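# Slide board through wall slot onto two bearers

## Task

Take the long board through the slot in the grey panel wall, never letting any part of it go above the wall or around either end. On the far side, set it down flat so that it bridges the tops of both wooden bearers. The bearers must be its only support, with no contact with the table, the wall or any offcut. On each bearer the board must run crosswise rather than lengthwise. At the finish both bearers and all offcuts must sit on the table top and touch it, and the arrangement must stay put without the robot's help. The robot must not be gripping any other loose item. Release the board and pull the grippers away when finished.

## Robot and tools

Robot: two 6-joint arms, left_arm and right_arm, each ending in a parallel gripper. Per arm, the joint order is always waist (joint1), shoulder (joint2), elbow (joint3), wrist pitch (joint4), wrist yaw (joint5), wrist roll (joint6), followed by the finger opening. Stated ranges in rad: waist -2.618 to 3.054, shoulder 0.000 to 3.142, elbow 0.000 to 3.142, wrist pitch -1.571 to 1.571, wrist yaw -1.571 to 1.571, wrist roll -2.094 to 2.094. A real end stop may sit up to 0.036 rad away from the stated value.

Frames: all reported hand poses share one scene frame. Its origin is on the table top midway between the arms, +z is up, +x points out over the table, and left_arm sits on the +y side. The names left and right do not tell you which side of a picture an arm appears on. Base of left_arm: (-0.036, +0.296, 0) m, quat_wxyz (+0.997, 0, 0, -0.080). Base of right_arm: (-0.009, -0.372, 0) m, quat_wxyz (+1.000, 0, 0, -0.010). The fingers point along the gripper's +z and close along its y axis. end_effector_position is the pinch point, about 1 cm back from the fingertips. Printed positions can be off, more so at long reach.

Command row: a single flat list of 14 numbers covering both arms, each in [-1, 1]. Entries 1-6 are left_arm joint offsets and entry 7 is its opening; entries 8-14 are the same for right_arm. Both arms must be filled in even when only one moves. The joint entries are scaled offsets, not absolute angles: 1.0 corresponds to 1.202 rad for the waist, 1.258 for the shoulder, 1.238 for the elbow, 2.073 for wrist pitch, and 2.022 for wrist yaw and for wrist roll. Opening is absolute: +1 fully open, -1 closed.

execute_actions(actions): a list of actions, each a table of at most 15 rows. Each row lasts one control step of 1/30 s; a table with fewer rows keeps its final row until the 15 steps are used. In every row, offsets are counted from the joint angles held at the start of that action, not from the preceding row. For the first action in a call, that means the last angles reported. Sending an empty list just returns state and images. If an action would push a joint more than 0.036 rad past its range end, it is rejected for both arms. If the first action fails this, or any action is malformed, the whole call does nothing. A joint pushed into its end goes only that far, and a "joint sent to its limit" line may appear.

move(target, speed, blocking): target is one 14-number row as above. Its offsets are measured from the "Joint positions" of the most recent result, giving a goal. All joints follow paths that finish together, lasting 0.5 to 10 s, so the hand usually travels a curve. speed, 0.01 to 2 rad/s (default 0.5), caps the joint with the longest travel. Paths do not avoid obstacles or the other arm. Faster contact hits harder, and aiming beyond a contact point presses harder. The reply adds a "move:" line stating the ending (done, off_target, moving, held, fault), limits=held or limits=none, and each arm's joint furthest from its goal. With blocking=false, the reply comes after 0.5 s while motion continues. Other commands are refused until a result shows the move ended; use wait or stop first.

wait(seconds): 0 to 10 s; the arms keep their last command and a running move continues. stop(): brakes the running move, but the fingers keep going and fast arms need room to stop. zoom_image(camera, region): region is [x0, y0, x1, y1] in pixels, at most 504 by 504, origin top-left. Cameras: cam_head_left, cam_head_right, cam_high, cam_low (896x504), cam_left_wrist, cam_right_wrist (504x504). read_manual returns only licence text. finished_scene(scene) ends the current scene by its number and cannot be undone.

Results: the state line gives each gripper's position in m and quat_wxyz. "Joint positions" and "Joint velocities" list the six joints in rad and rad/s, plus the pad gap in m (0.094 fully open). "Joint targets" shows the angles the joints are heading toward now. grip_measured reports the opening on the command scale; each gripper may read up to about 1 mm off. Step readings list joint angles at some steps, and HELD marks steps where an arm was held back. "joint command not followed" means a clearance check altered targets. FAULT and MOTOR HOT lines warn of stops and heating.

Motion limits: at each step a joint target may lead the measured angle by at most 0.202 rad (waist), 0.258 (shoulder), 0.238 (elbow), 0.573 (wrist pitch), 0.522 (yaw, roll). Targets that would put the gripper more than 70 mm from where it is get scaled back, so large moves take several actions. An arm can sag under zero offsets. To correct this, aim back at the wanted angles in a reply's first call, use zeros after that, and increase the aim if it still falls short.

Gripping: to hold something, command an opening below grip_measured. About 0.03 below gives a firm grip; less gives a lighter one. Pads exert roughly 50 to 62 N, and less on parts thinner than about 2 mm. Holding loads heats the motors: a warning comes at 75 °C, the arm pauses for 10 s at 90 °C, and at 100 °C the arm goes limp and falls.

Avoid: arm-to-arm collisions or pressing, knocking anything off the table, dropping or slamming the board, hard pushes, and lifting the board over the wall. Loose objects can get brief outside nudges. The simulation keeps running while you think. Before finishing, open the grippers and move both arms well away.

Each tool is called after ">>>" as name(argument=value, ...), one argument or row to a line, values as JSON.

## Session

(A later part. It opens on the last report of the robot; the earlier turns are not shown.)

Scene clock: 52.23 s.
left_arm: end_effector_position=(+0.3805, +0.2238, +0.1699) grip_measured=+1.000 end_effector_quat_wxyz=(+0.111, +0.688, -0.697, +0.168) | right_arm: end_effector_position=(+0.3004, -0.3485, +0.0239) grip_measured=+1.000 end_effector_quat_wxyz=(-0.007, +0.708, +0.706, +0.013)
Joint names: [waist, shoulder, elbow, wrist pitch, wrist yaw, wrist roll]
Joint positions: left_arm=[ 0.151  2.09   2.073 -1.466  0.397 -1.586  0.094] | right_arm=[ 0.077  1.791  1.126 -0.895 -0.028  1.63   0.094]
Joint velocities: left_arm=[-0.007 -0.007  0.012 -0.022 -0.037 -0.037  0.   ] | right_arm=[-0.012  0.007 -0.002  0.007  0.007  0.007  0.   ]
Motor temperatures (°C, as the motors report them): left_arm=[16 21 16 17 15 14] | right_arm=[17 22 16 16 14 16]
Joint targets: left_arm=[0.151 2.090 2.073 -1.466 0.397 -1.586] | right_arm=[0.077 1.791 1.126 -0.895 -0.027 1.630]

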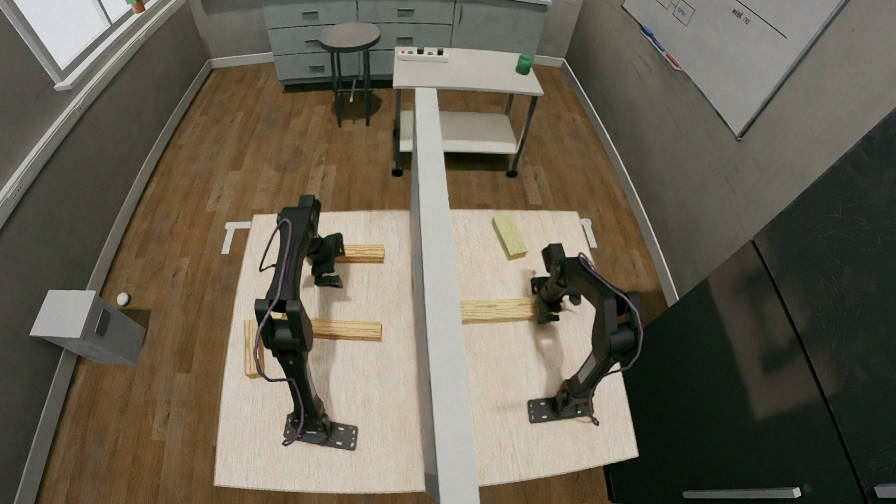

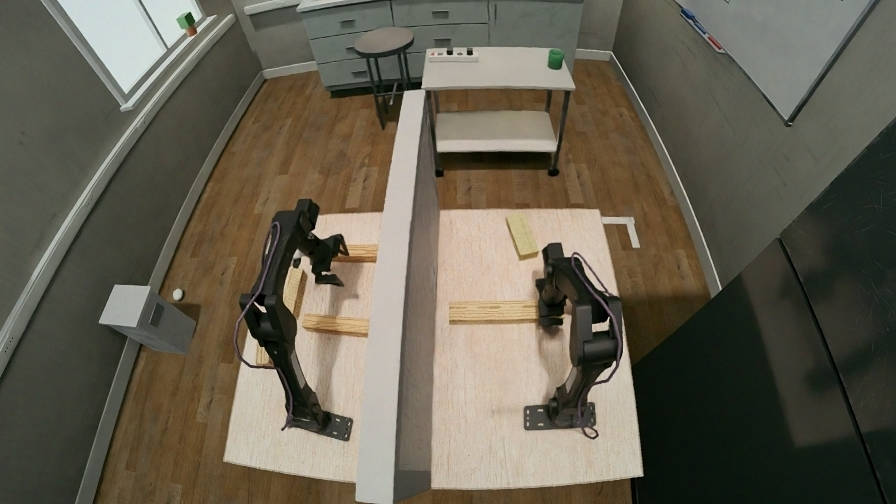

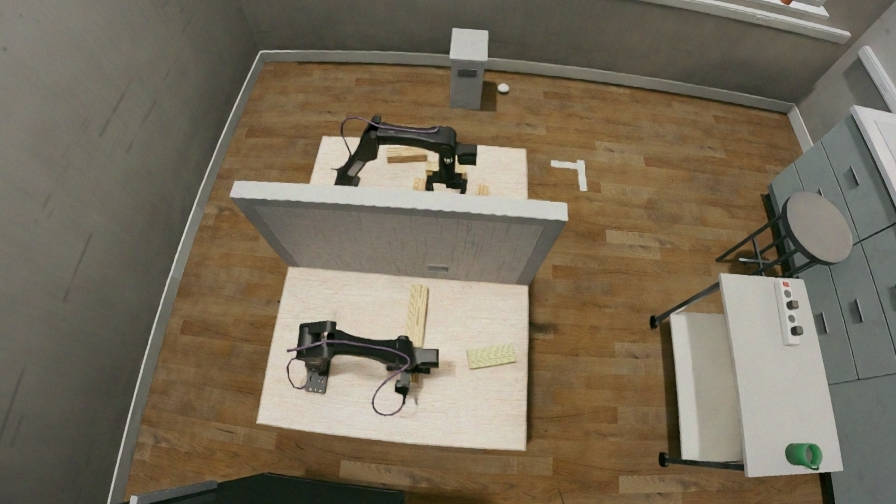

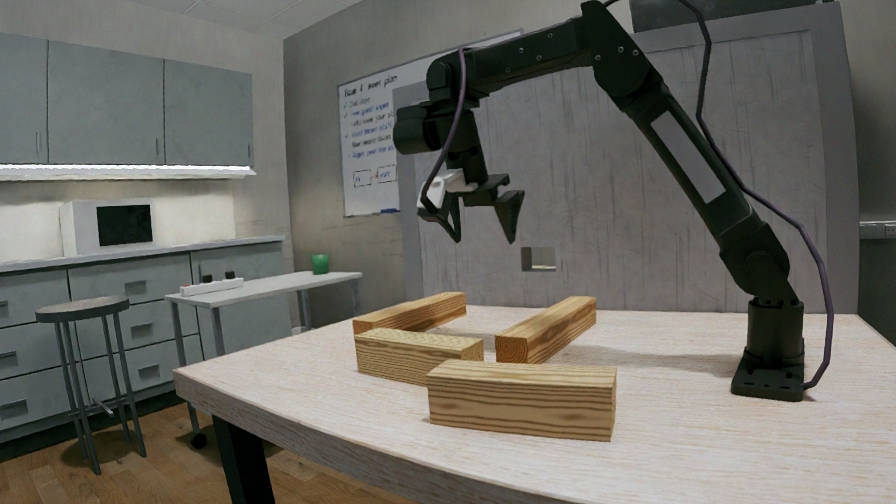

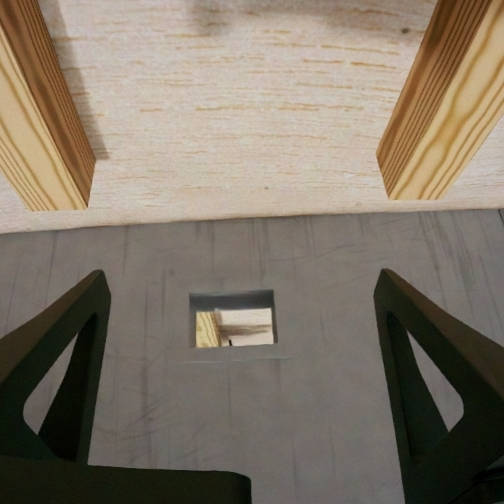

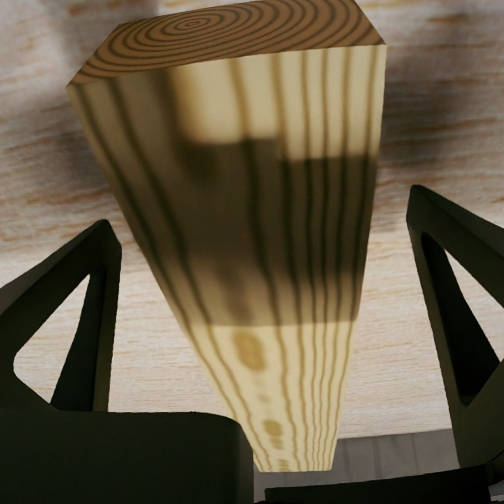

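>>> move(
  target=[0,0,0,0,0,0,1, 0.0316,-0.0604,0.0897,-0.0386,-0.3333,0,1],
  speed=0.8,
)

>>> move(
  target=[0,0,0,0,0,0,1, 0,0,0,0,0,-0.99,1],
  speed=1.6,
)

Scene clock: 57.00 s.
left_arm: end_effector_position=(+0.3805, +0.2238, +0.1699) grip_measured=+1.000 end_effector_quat_wxyz=(+0.111, +0.688, -0.697, +0.168) | right_arm: end_effector_position=(+0.3029, -0.2305, +0.0999) grip_measured=+1.000 end_effector_quat_wxyz=(-0.229, +0.646, +0.684, +0.250)
Joint names: [waist, shoulder, elbow, wrist pitch, wrist yaw, wrist roll]
Joint positions: left_arm=[ 0.151  2.09   2.073 -1.466  0.397 -1.586  0.094] | right_arm=[ 0.107  1.737  1.208 -0.958 -0.688  1.63   0.094]
Joint velocities: left_arm=[-0.022  0.012 -0.002 -0.022 -0.007 -0.095  0.   ] | right_arm=[-0.002  0.007 -0.002 -0.051 -0.022  0.007  0.   ]
Motor temperatures (°C, as the motors report them): left_arm=[16 21 16 17 15 14] | right_arm=[17 22 16 16 14 16]
Joint targets: left_arm=[0.151 2.090 2.073 -1.466 0.397 -1.586] | right_arm=[0.115 1.716 1.238 -0.975 -0.702 1.630]
move: off_target (right_arm); limits=none; left_arm: farthest joint: the waist, 0.000 radians from its target (0.000 radians at the start); right_arm: farthest joint: the elbow, 0.029 radians from its target (0.111 radians at the start)

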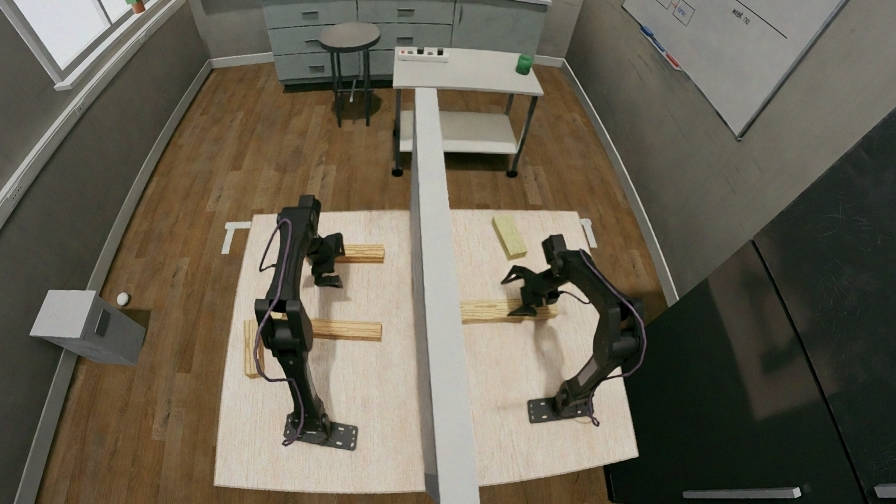

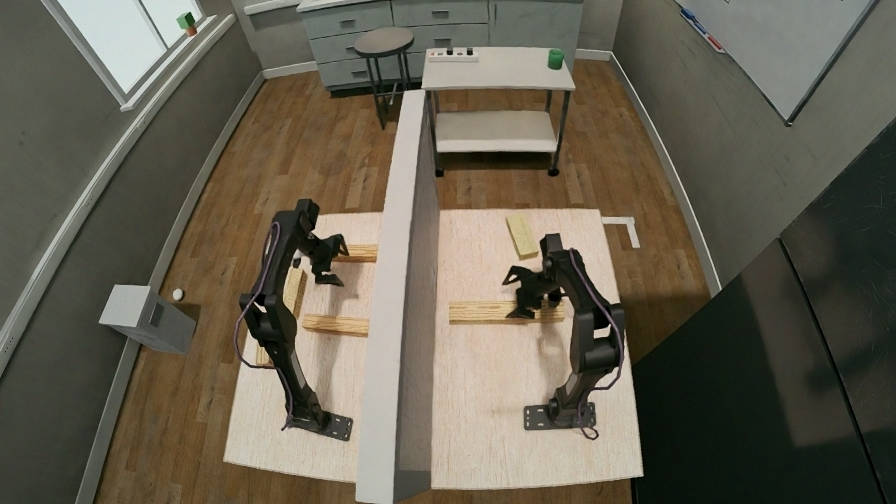

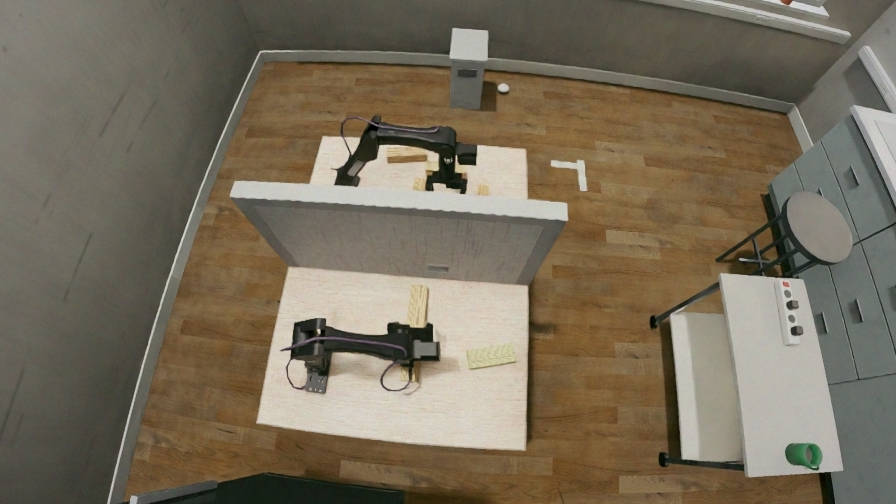

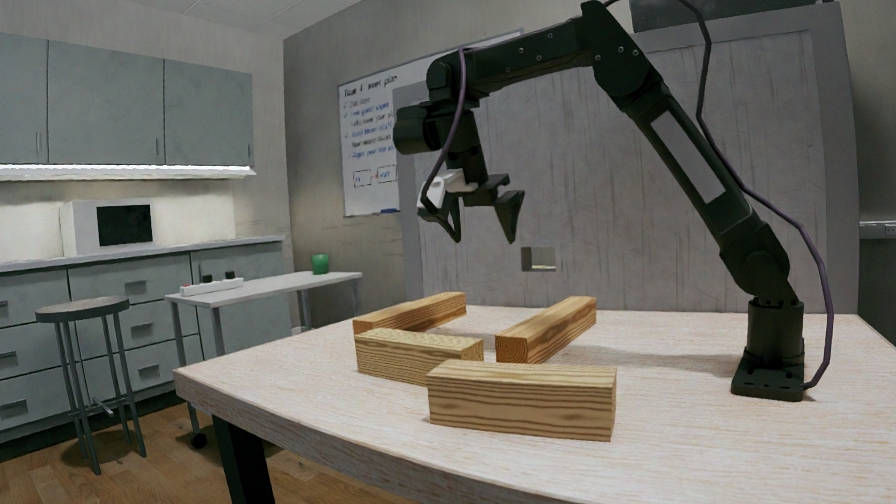

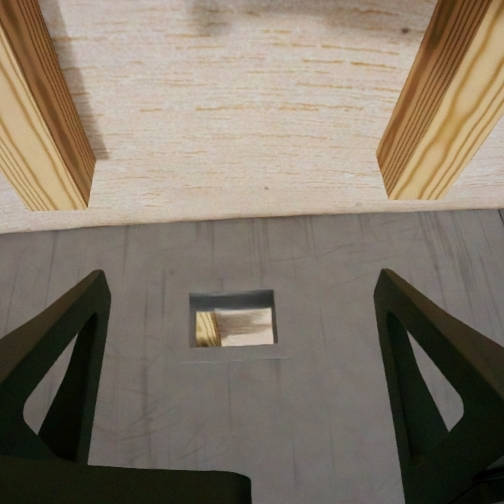

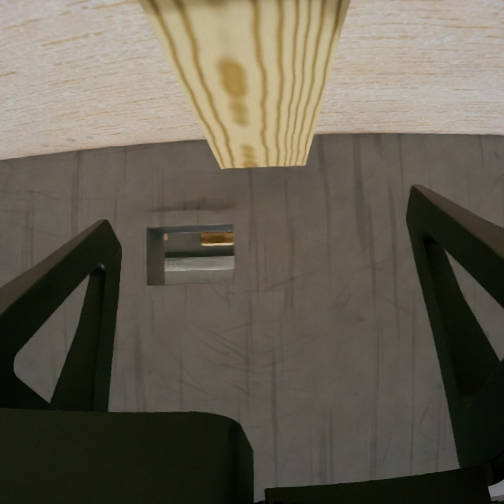

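Scene clock: 59.37 s.
left_arm: end_effector_position=(+0.3805, +0.2238, +0.1699) grip_measured=+1.000 end_effector_quat_wxyz=(+0.111, +0.688, -0.697, +0.168) | right_arm: end_effector_position=(+0.3030, -0.2310, +0.0995) grip_measured=+1.000 end_effector_quat_wxyz=(+0.085, -0.222, +0.915, +0.327)
Joint names: [waist, shoulder, elbow, wrist pitch, wrist yaw, wrist roll]
Joint positions: left_arm=[ 0.151  2.09   2.073 -1.466  0.397 -1.586  0.094] | right_arm=[ 0.107  1.737  1.208 -0.958 -0.685 -0.36   0.094]
Joint velocities: left_arm=[-0.002 -0.012 -0.012 -0.022 -0.051 -0.007  0.   ] | right_arm=[-0.012 -0.002  0.002  0.037  0.007 -0.095  0.   ]
Motor temperatures (°C, as the motors report them): left_arm=[16 21 16 17 15 14] | right_arm=[17 22 16 16 14 16]
Joint targets: left_arm=[0.151 2.090 2.073 -1.466 0.397 -1.586] | right_arm=[0.107 1.737 1.208 -0.958 -0.688 -0.372]
move: done; limits=none; left_arm: farthest joint: the waist, 0.000 radians from its target (0.000 radians at the start); right_arm: farthest joint: the wrist roll, 0.012 radians from its target (2.001 radians at the start)

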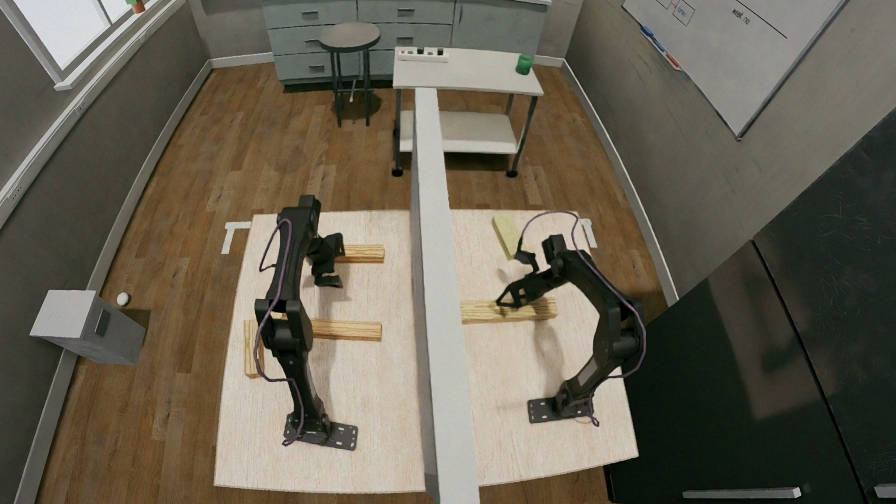

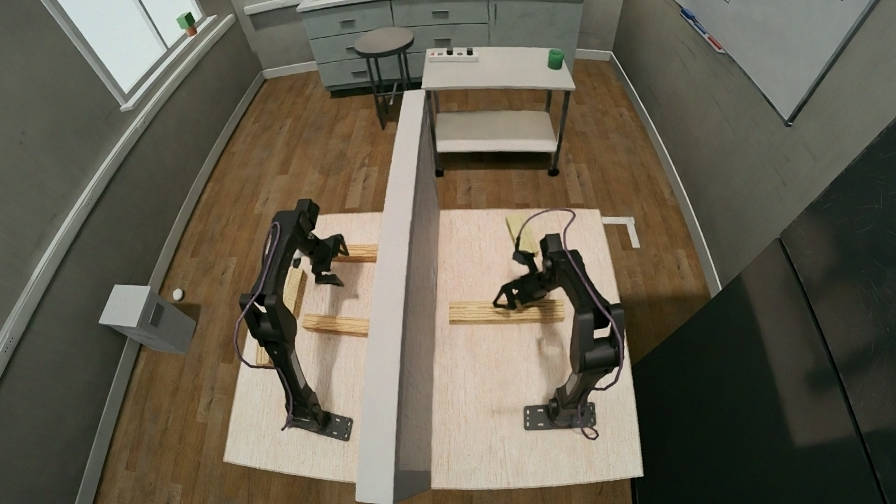

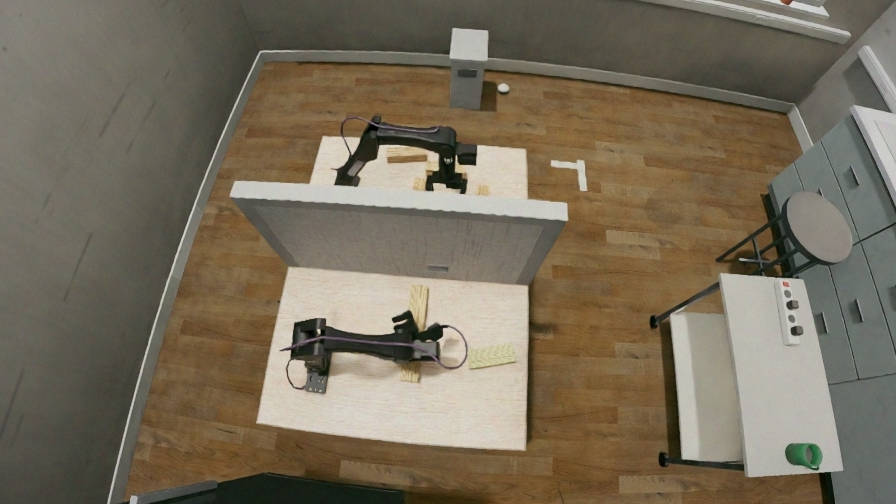

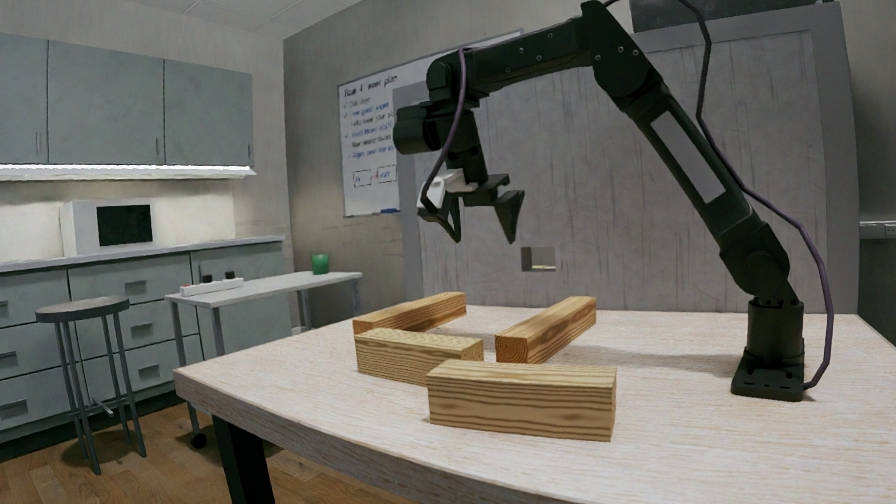

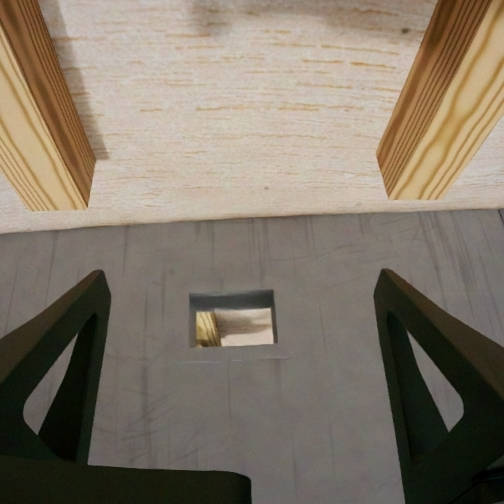

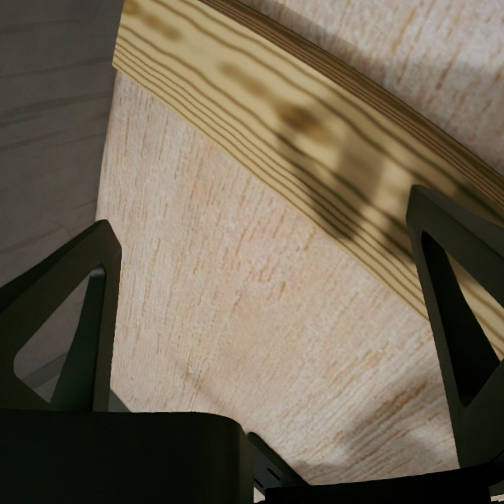

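>>> move(
  target=[0,0,0,0,0,0,1, 0,0,0,0,-0.012,-0.548,1],
  speed=1.6,
)

Scene clock: 61.80 s.
left_arm: end_effector_position=(+0.3805, +0.2238, +0.1699) grip_measured=+1.000 end_effector_quat_wxyz=(+0.111, +0.688, -0.697, +0.168) | right_arm: end_effector_position=(+0.3030, -0.2312, +0.0993) grip_measured=+1.000 end_effector_quat_wxyz=(-0.243, +0.668, -0.664, -0.233)
Joint names: [waist, shoulder, elbow, wrist pitch, wrist yaw, wrist roll]
Joint positions: left_arm=[ 0.151  2.09   2.073 -1.466  0.397 -1.586  0.094] | right_arm=[ 0.107  1.737  1.208 -0.958 -0.683 -1.461  0.094]
Joint velocities: left_arm=[-0.007  0.002  0.002 -0.037  0.022  0.066  0.   ] | right_arm=[ 0.017  0.007 -0.022  0.037 -0.007  0.022  0.   ]
Motor temperatures (°C, as the motors report them): left_arm=[16 21 16 17 15 14] | right_arm=[17 21 16 16 14 16]
Joint targets: left_arm=[0.151 2.090 2.073 -1.466 0.397 -1.586] | right_arm=[0.107 1.737 1.208 -0.958 -0.709 -1.468]
move: off_target (right_arm); limits=none; left_arm: farthest joint: the waist, 0.000 radians from its target (0.000 radians at the start); right_arm: farthest joint: the wrist yaw, 0.026 radians from its target (0.024 radians at the start)

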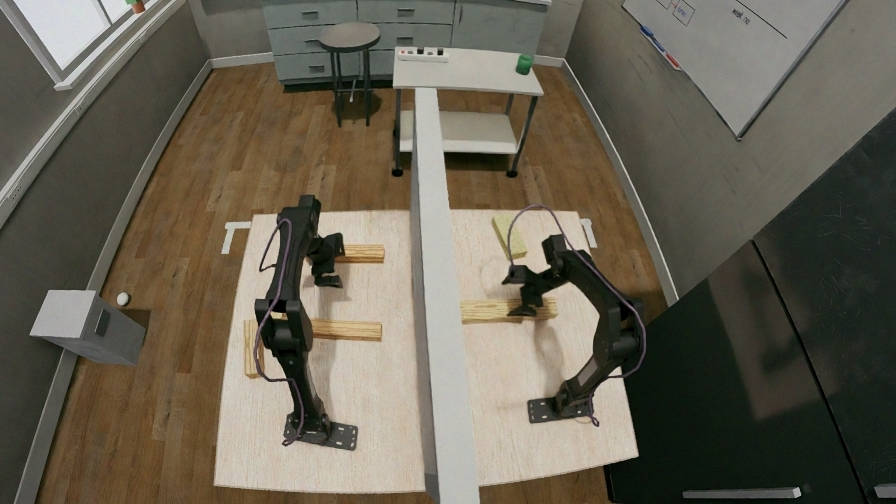

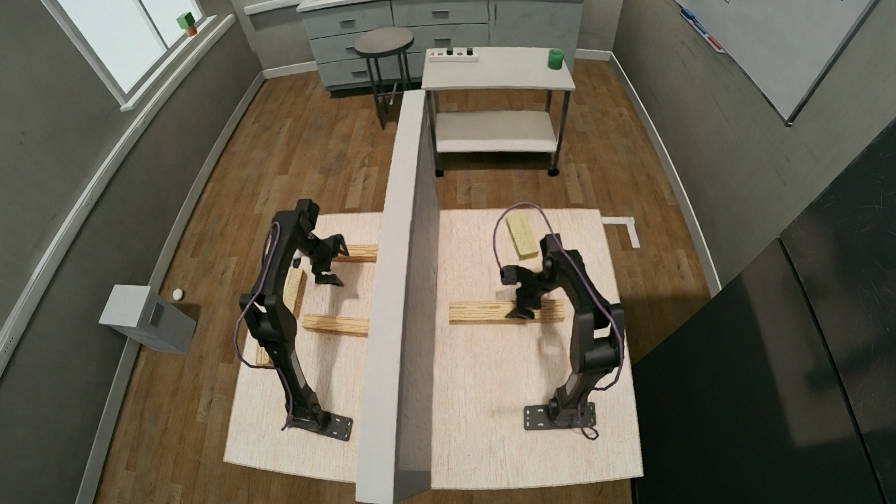

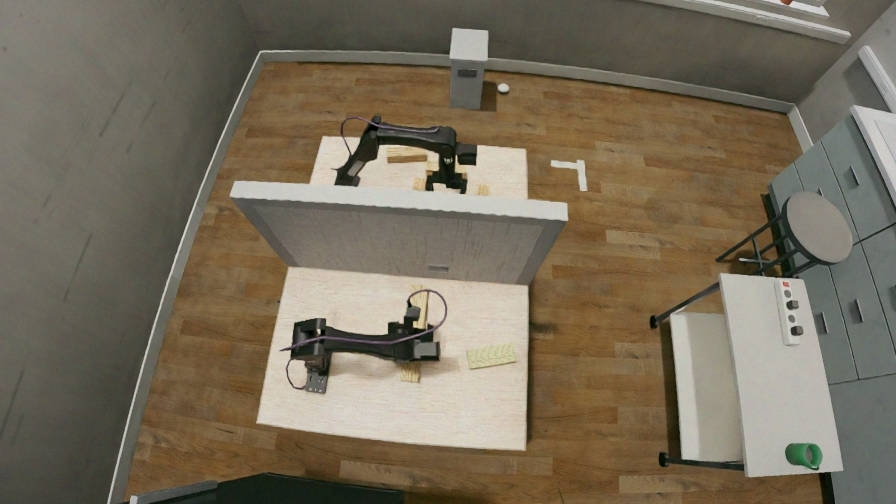

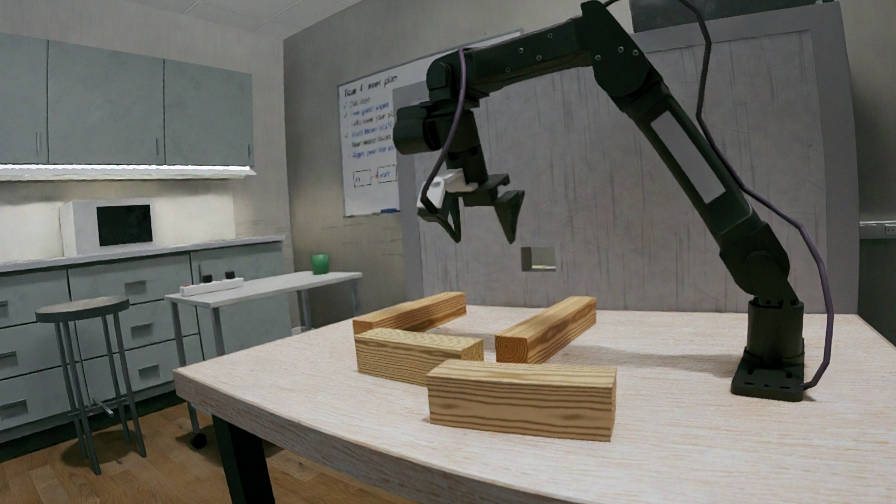

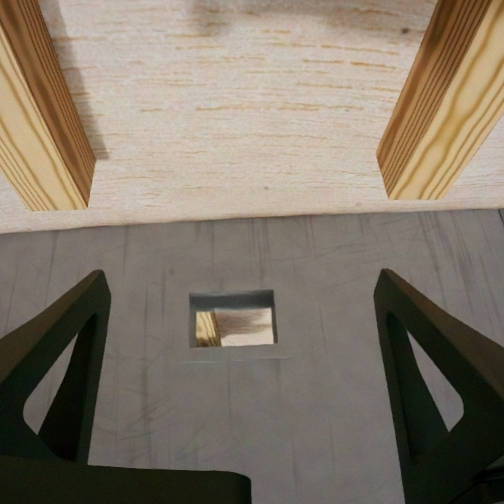

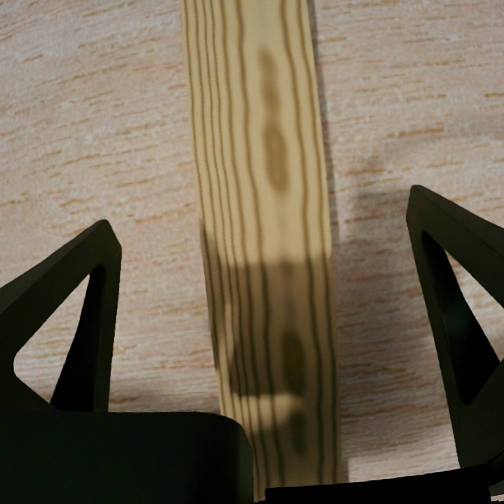

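>>> move(
  target=[0,0,0,0,0,0,1, 0.0222,0.1113,-0.1651,0.1585,-0.0129,0.0168,1],
  speed=0.4,
)

Scene clock: 63.93 s.
left_arm: end_effector_position=(+0.3805, +0.2238, +0.1699) grip_measured=+1.000 end_effector_quat_wxyz=(+0.111, +0.688, -0.697, +0.168) | right_arm: end_effector_position=(+0.3000, -0.2261, +0.0185) grip_measured=+1.000 end_effector_quat_wxyz=(-0.237, +0.664, -0.668, -0.238)
Joint names: [waist, shoulder, elbow, wrist pitch, wrist yaw, wrist roll]
Joint positions: left_arm=[ 0.151  2.09   2.073 -1.466  0.397 -1.586  0.094] | right_arm=[ 0.124  1.87   1.02  -0.636 -0.681 -1.432  0.094]
Joint velocities: left_arm=[-0.012 -0.007 -0.012 -0.081  0.051  0.007  0.   ] | right_arm=[-0.012  0.002  0.027  0.037 -0.066 -0.022  0.   ]
Motor temperatures (°C, as the motors report them): left_arm=[16 21 16 17 15 14] | right_arm=[17 21 15 16 14 16]
Joint targets: left_arm=[0.151 2.090 2.073 -1.466 0.397 -1.586] | right_arm=[0.133 1.877 1.003 -0.629 -0.709 -1.427]
move: off_target (right_arm); limits=none; left_arm: farthest joint: the waist, 0.000 radians from its target (0.000 radians at the start); right_arm: farthest joint: the wrist yaw, 0.028 radians from its target (0.026 radians at the start)

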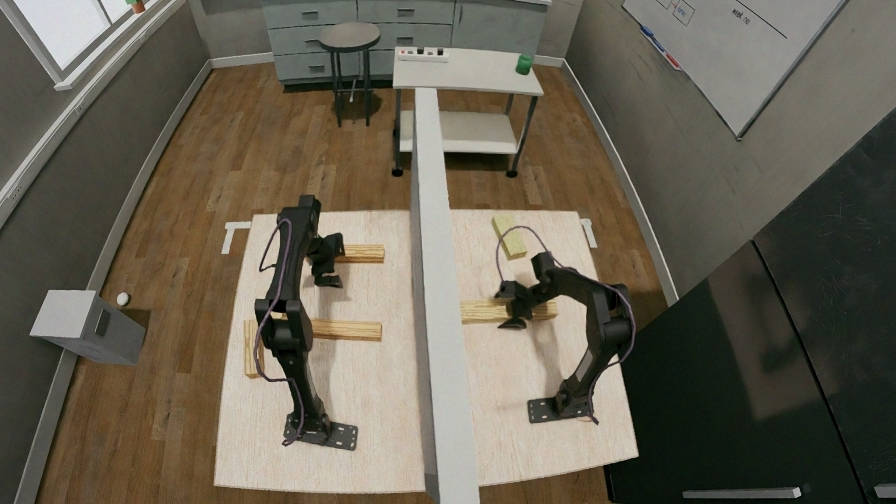

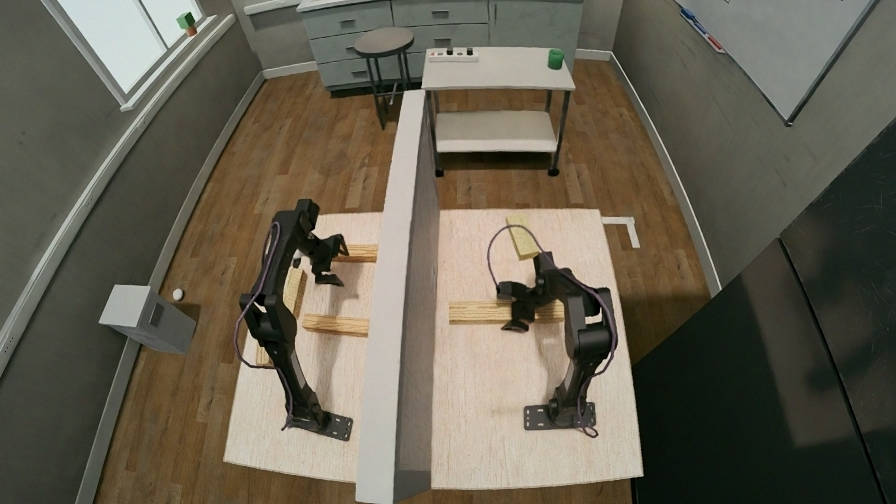

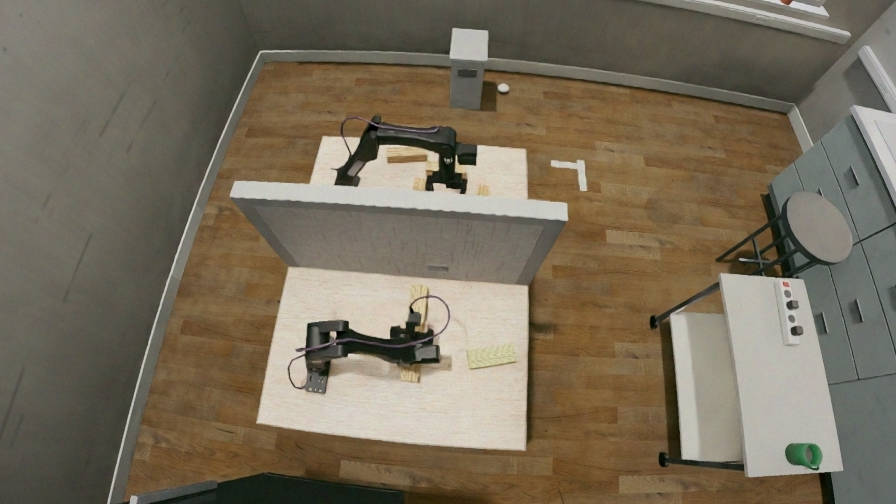

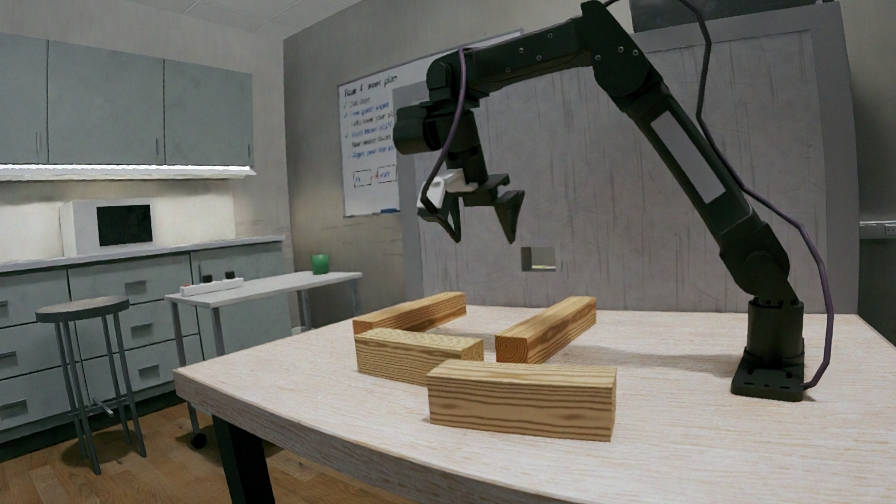

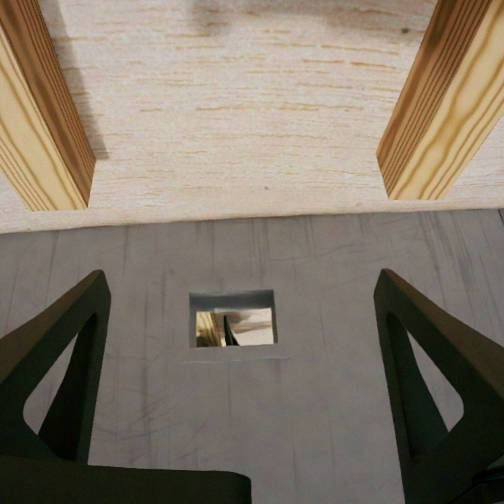

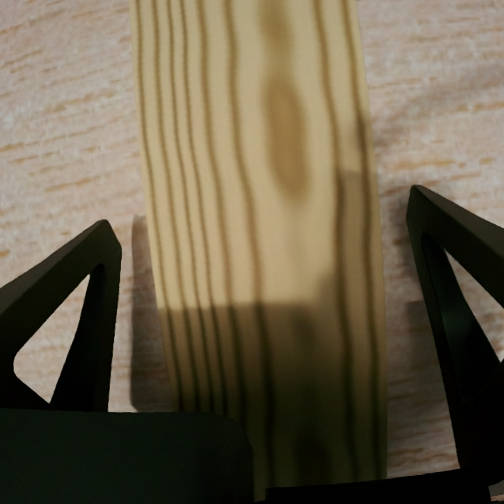

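>>> zoom_image(
  camera="cam_head_right",
  region=[400, 230, 640, 370],
)

Region (400, 230, 640, 370) of cam_head_right's 896x504 image, scaled by 2.100, with more detail than that image has; it fills the top 294 rows of this view, and the rest is white.

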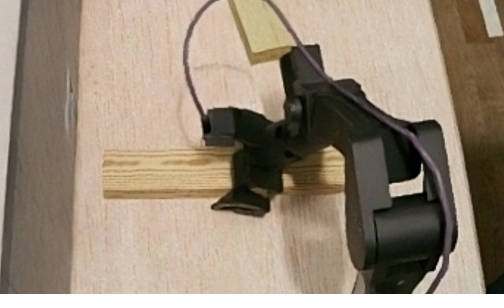

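>>> move(
  target=[0,0,0,0,0,0,1, 0.0075,0.0056,-0.0137,0.0034,-0.0138,0.0025,0.15],
  speed=0.4,
)

Scene clock: 64.90 s.
left_arm: end_effector_position=(+0.3805, +0.2238, +0.1699) grip_measured=+1.000 end_effector_quat_wxyz=(+0.111, +0.688, -0.697, +0.168) | right_arm: end_effector_position=(+0.3008, -0.2267, +0.0181) grip_measured=+0.256 end_effector_quat_wxyz=(-0.237, +0.665, -0.668, -0.235)
Joint names: [waist, shoulder, elbow, wrist pitch, wrist yaw, wrist roll]
Joint positions: left_arm=[ 0.151  2.09   2.073 -1.466  0.397 -1.586  0.094] | right_arm=[ 0.124  1.87   1.02  -0.632 -0.676 -1.432  0.059]
Joint velocities: left_arm=[ 0.002 -0.007  0.002 -0.022  0.037  0.022  0.   ] | right_arm=[-0.007  0.002  0.007 -0.037 -0.007  0.007 -0.001]
Motor temperatures (°C, as the motors report them): left_arm=[16 21 16 17 15 14] | right_arm=[17 21 15 16 14 16]
Joint targets: left_arm=[0.151 2.090 2.073 -1.466 0.397 -1.586] | right_arm=[0.133 1.877 1.003 -0.628 -0.708 -1.427]
move: off_target (right_arm); limits=none; left_arm: farthest joint: the waist, 0.000 radians from its target (0.000 radians at the start); right_arm: farthest joint: the wrist yaw, 0.033 radians from its target (0.028 radians at the start)

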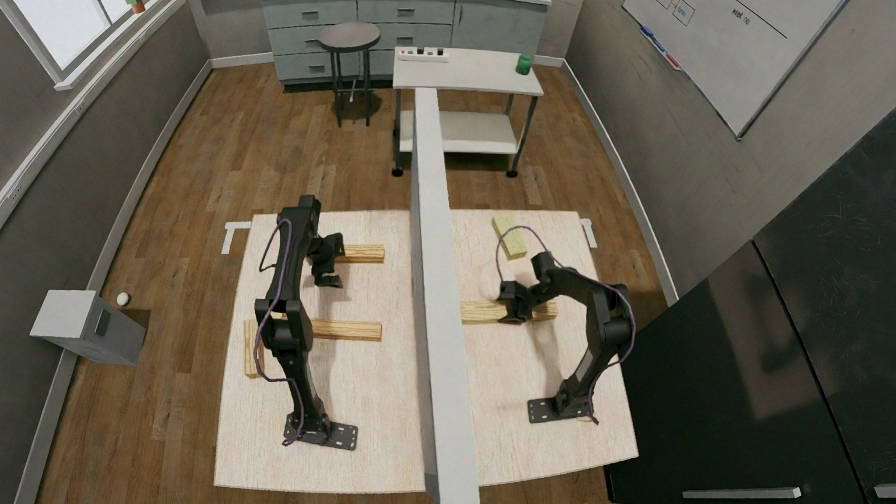

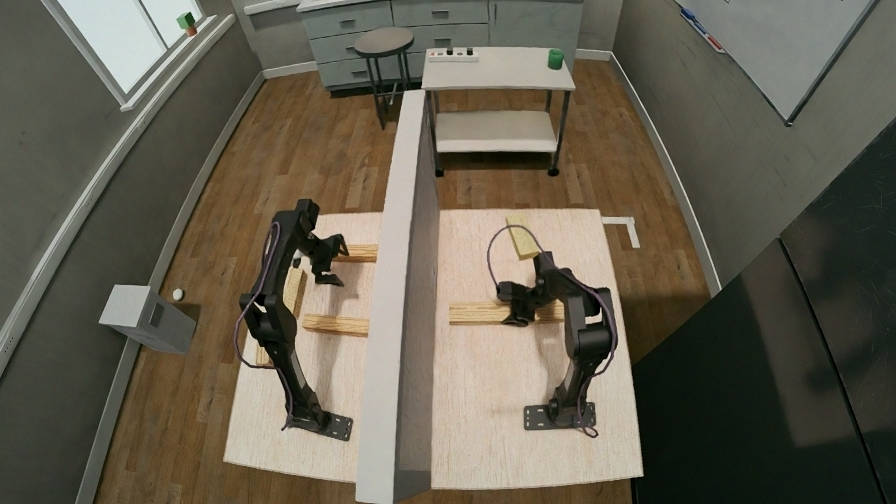

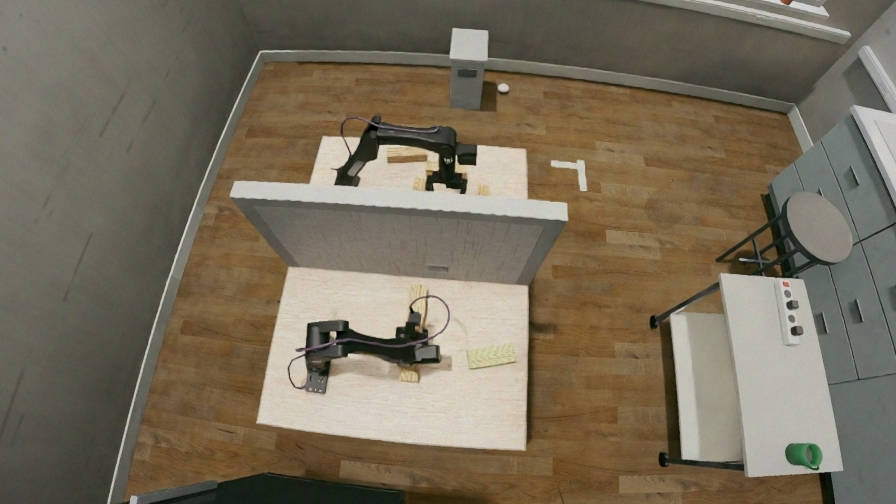

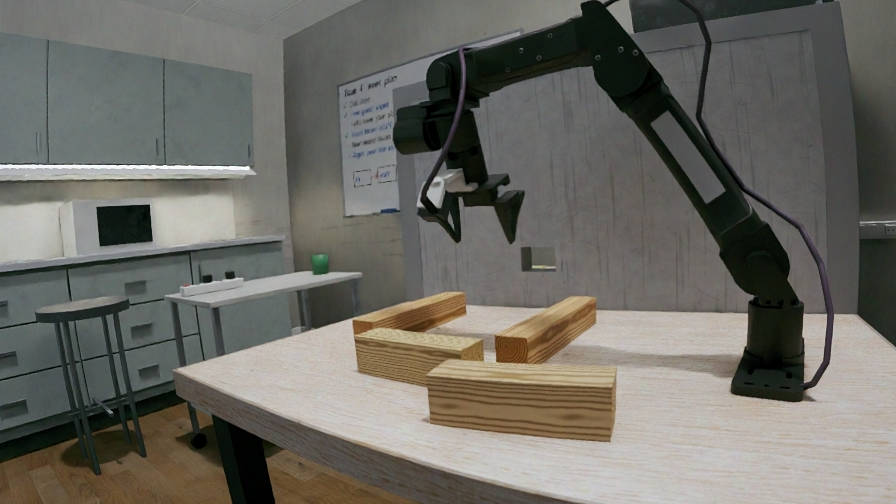

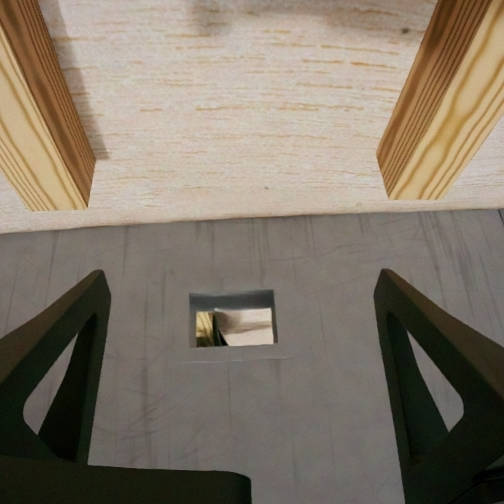

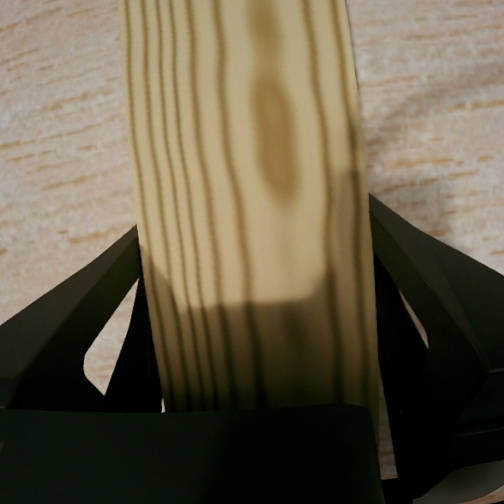

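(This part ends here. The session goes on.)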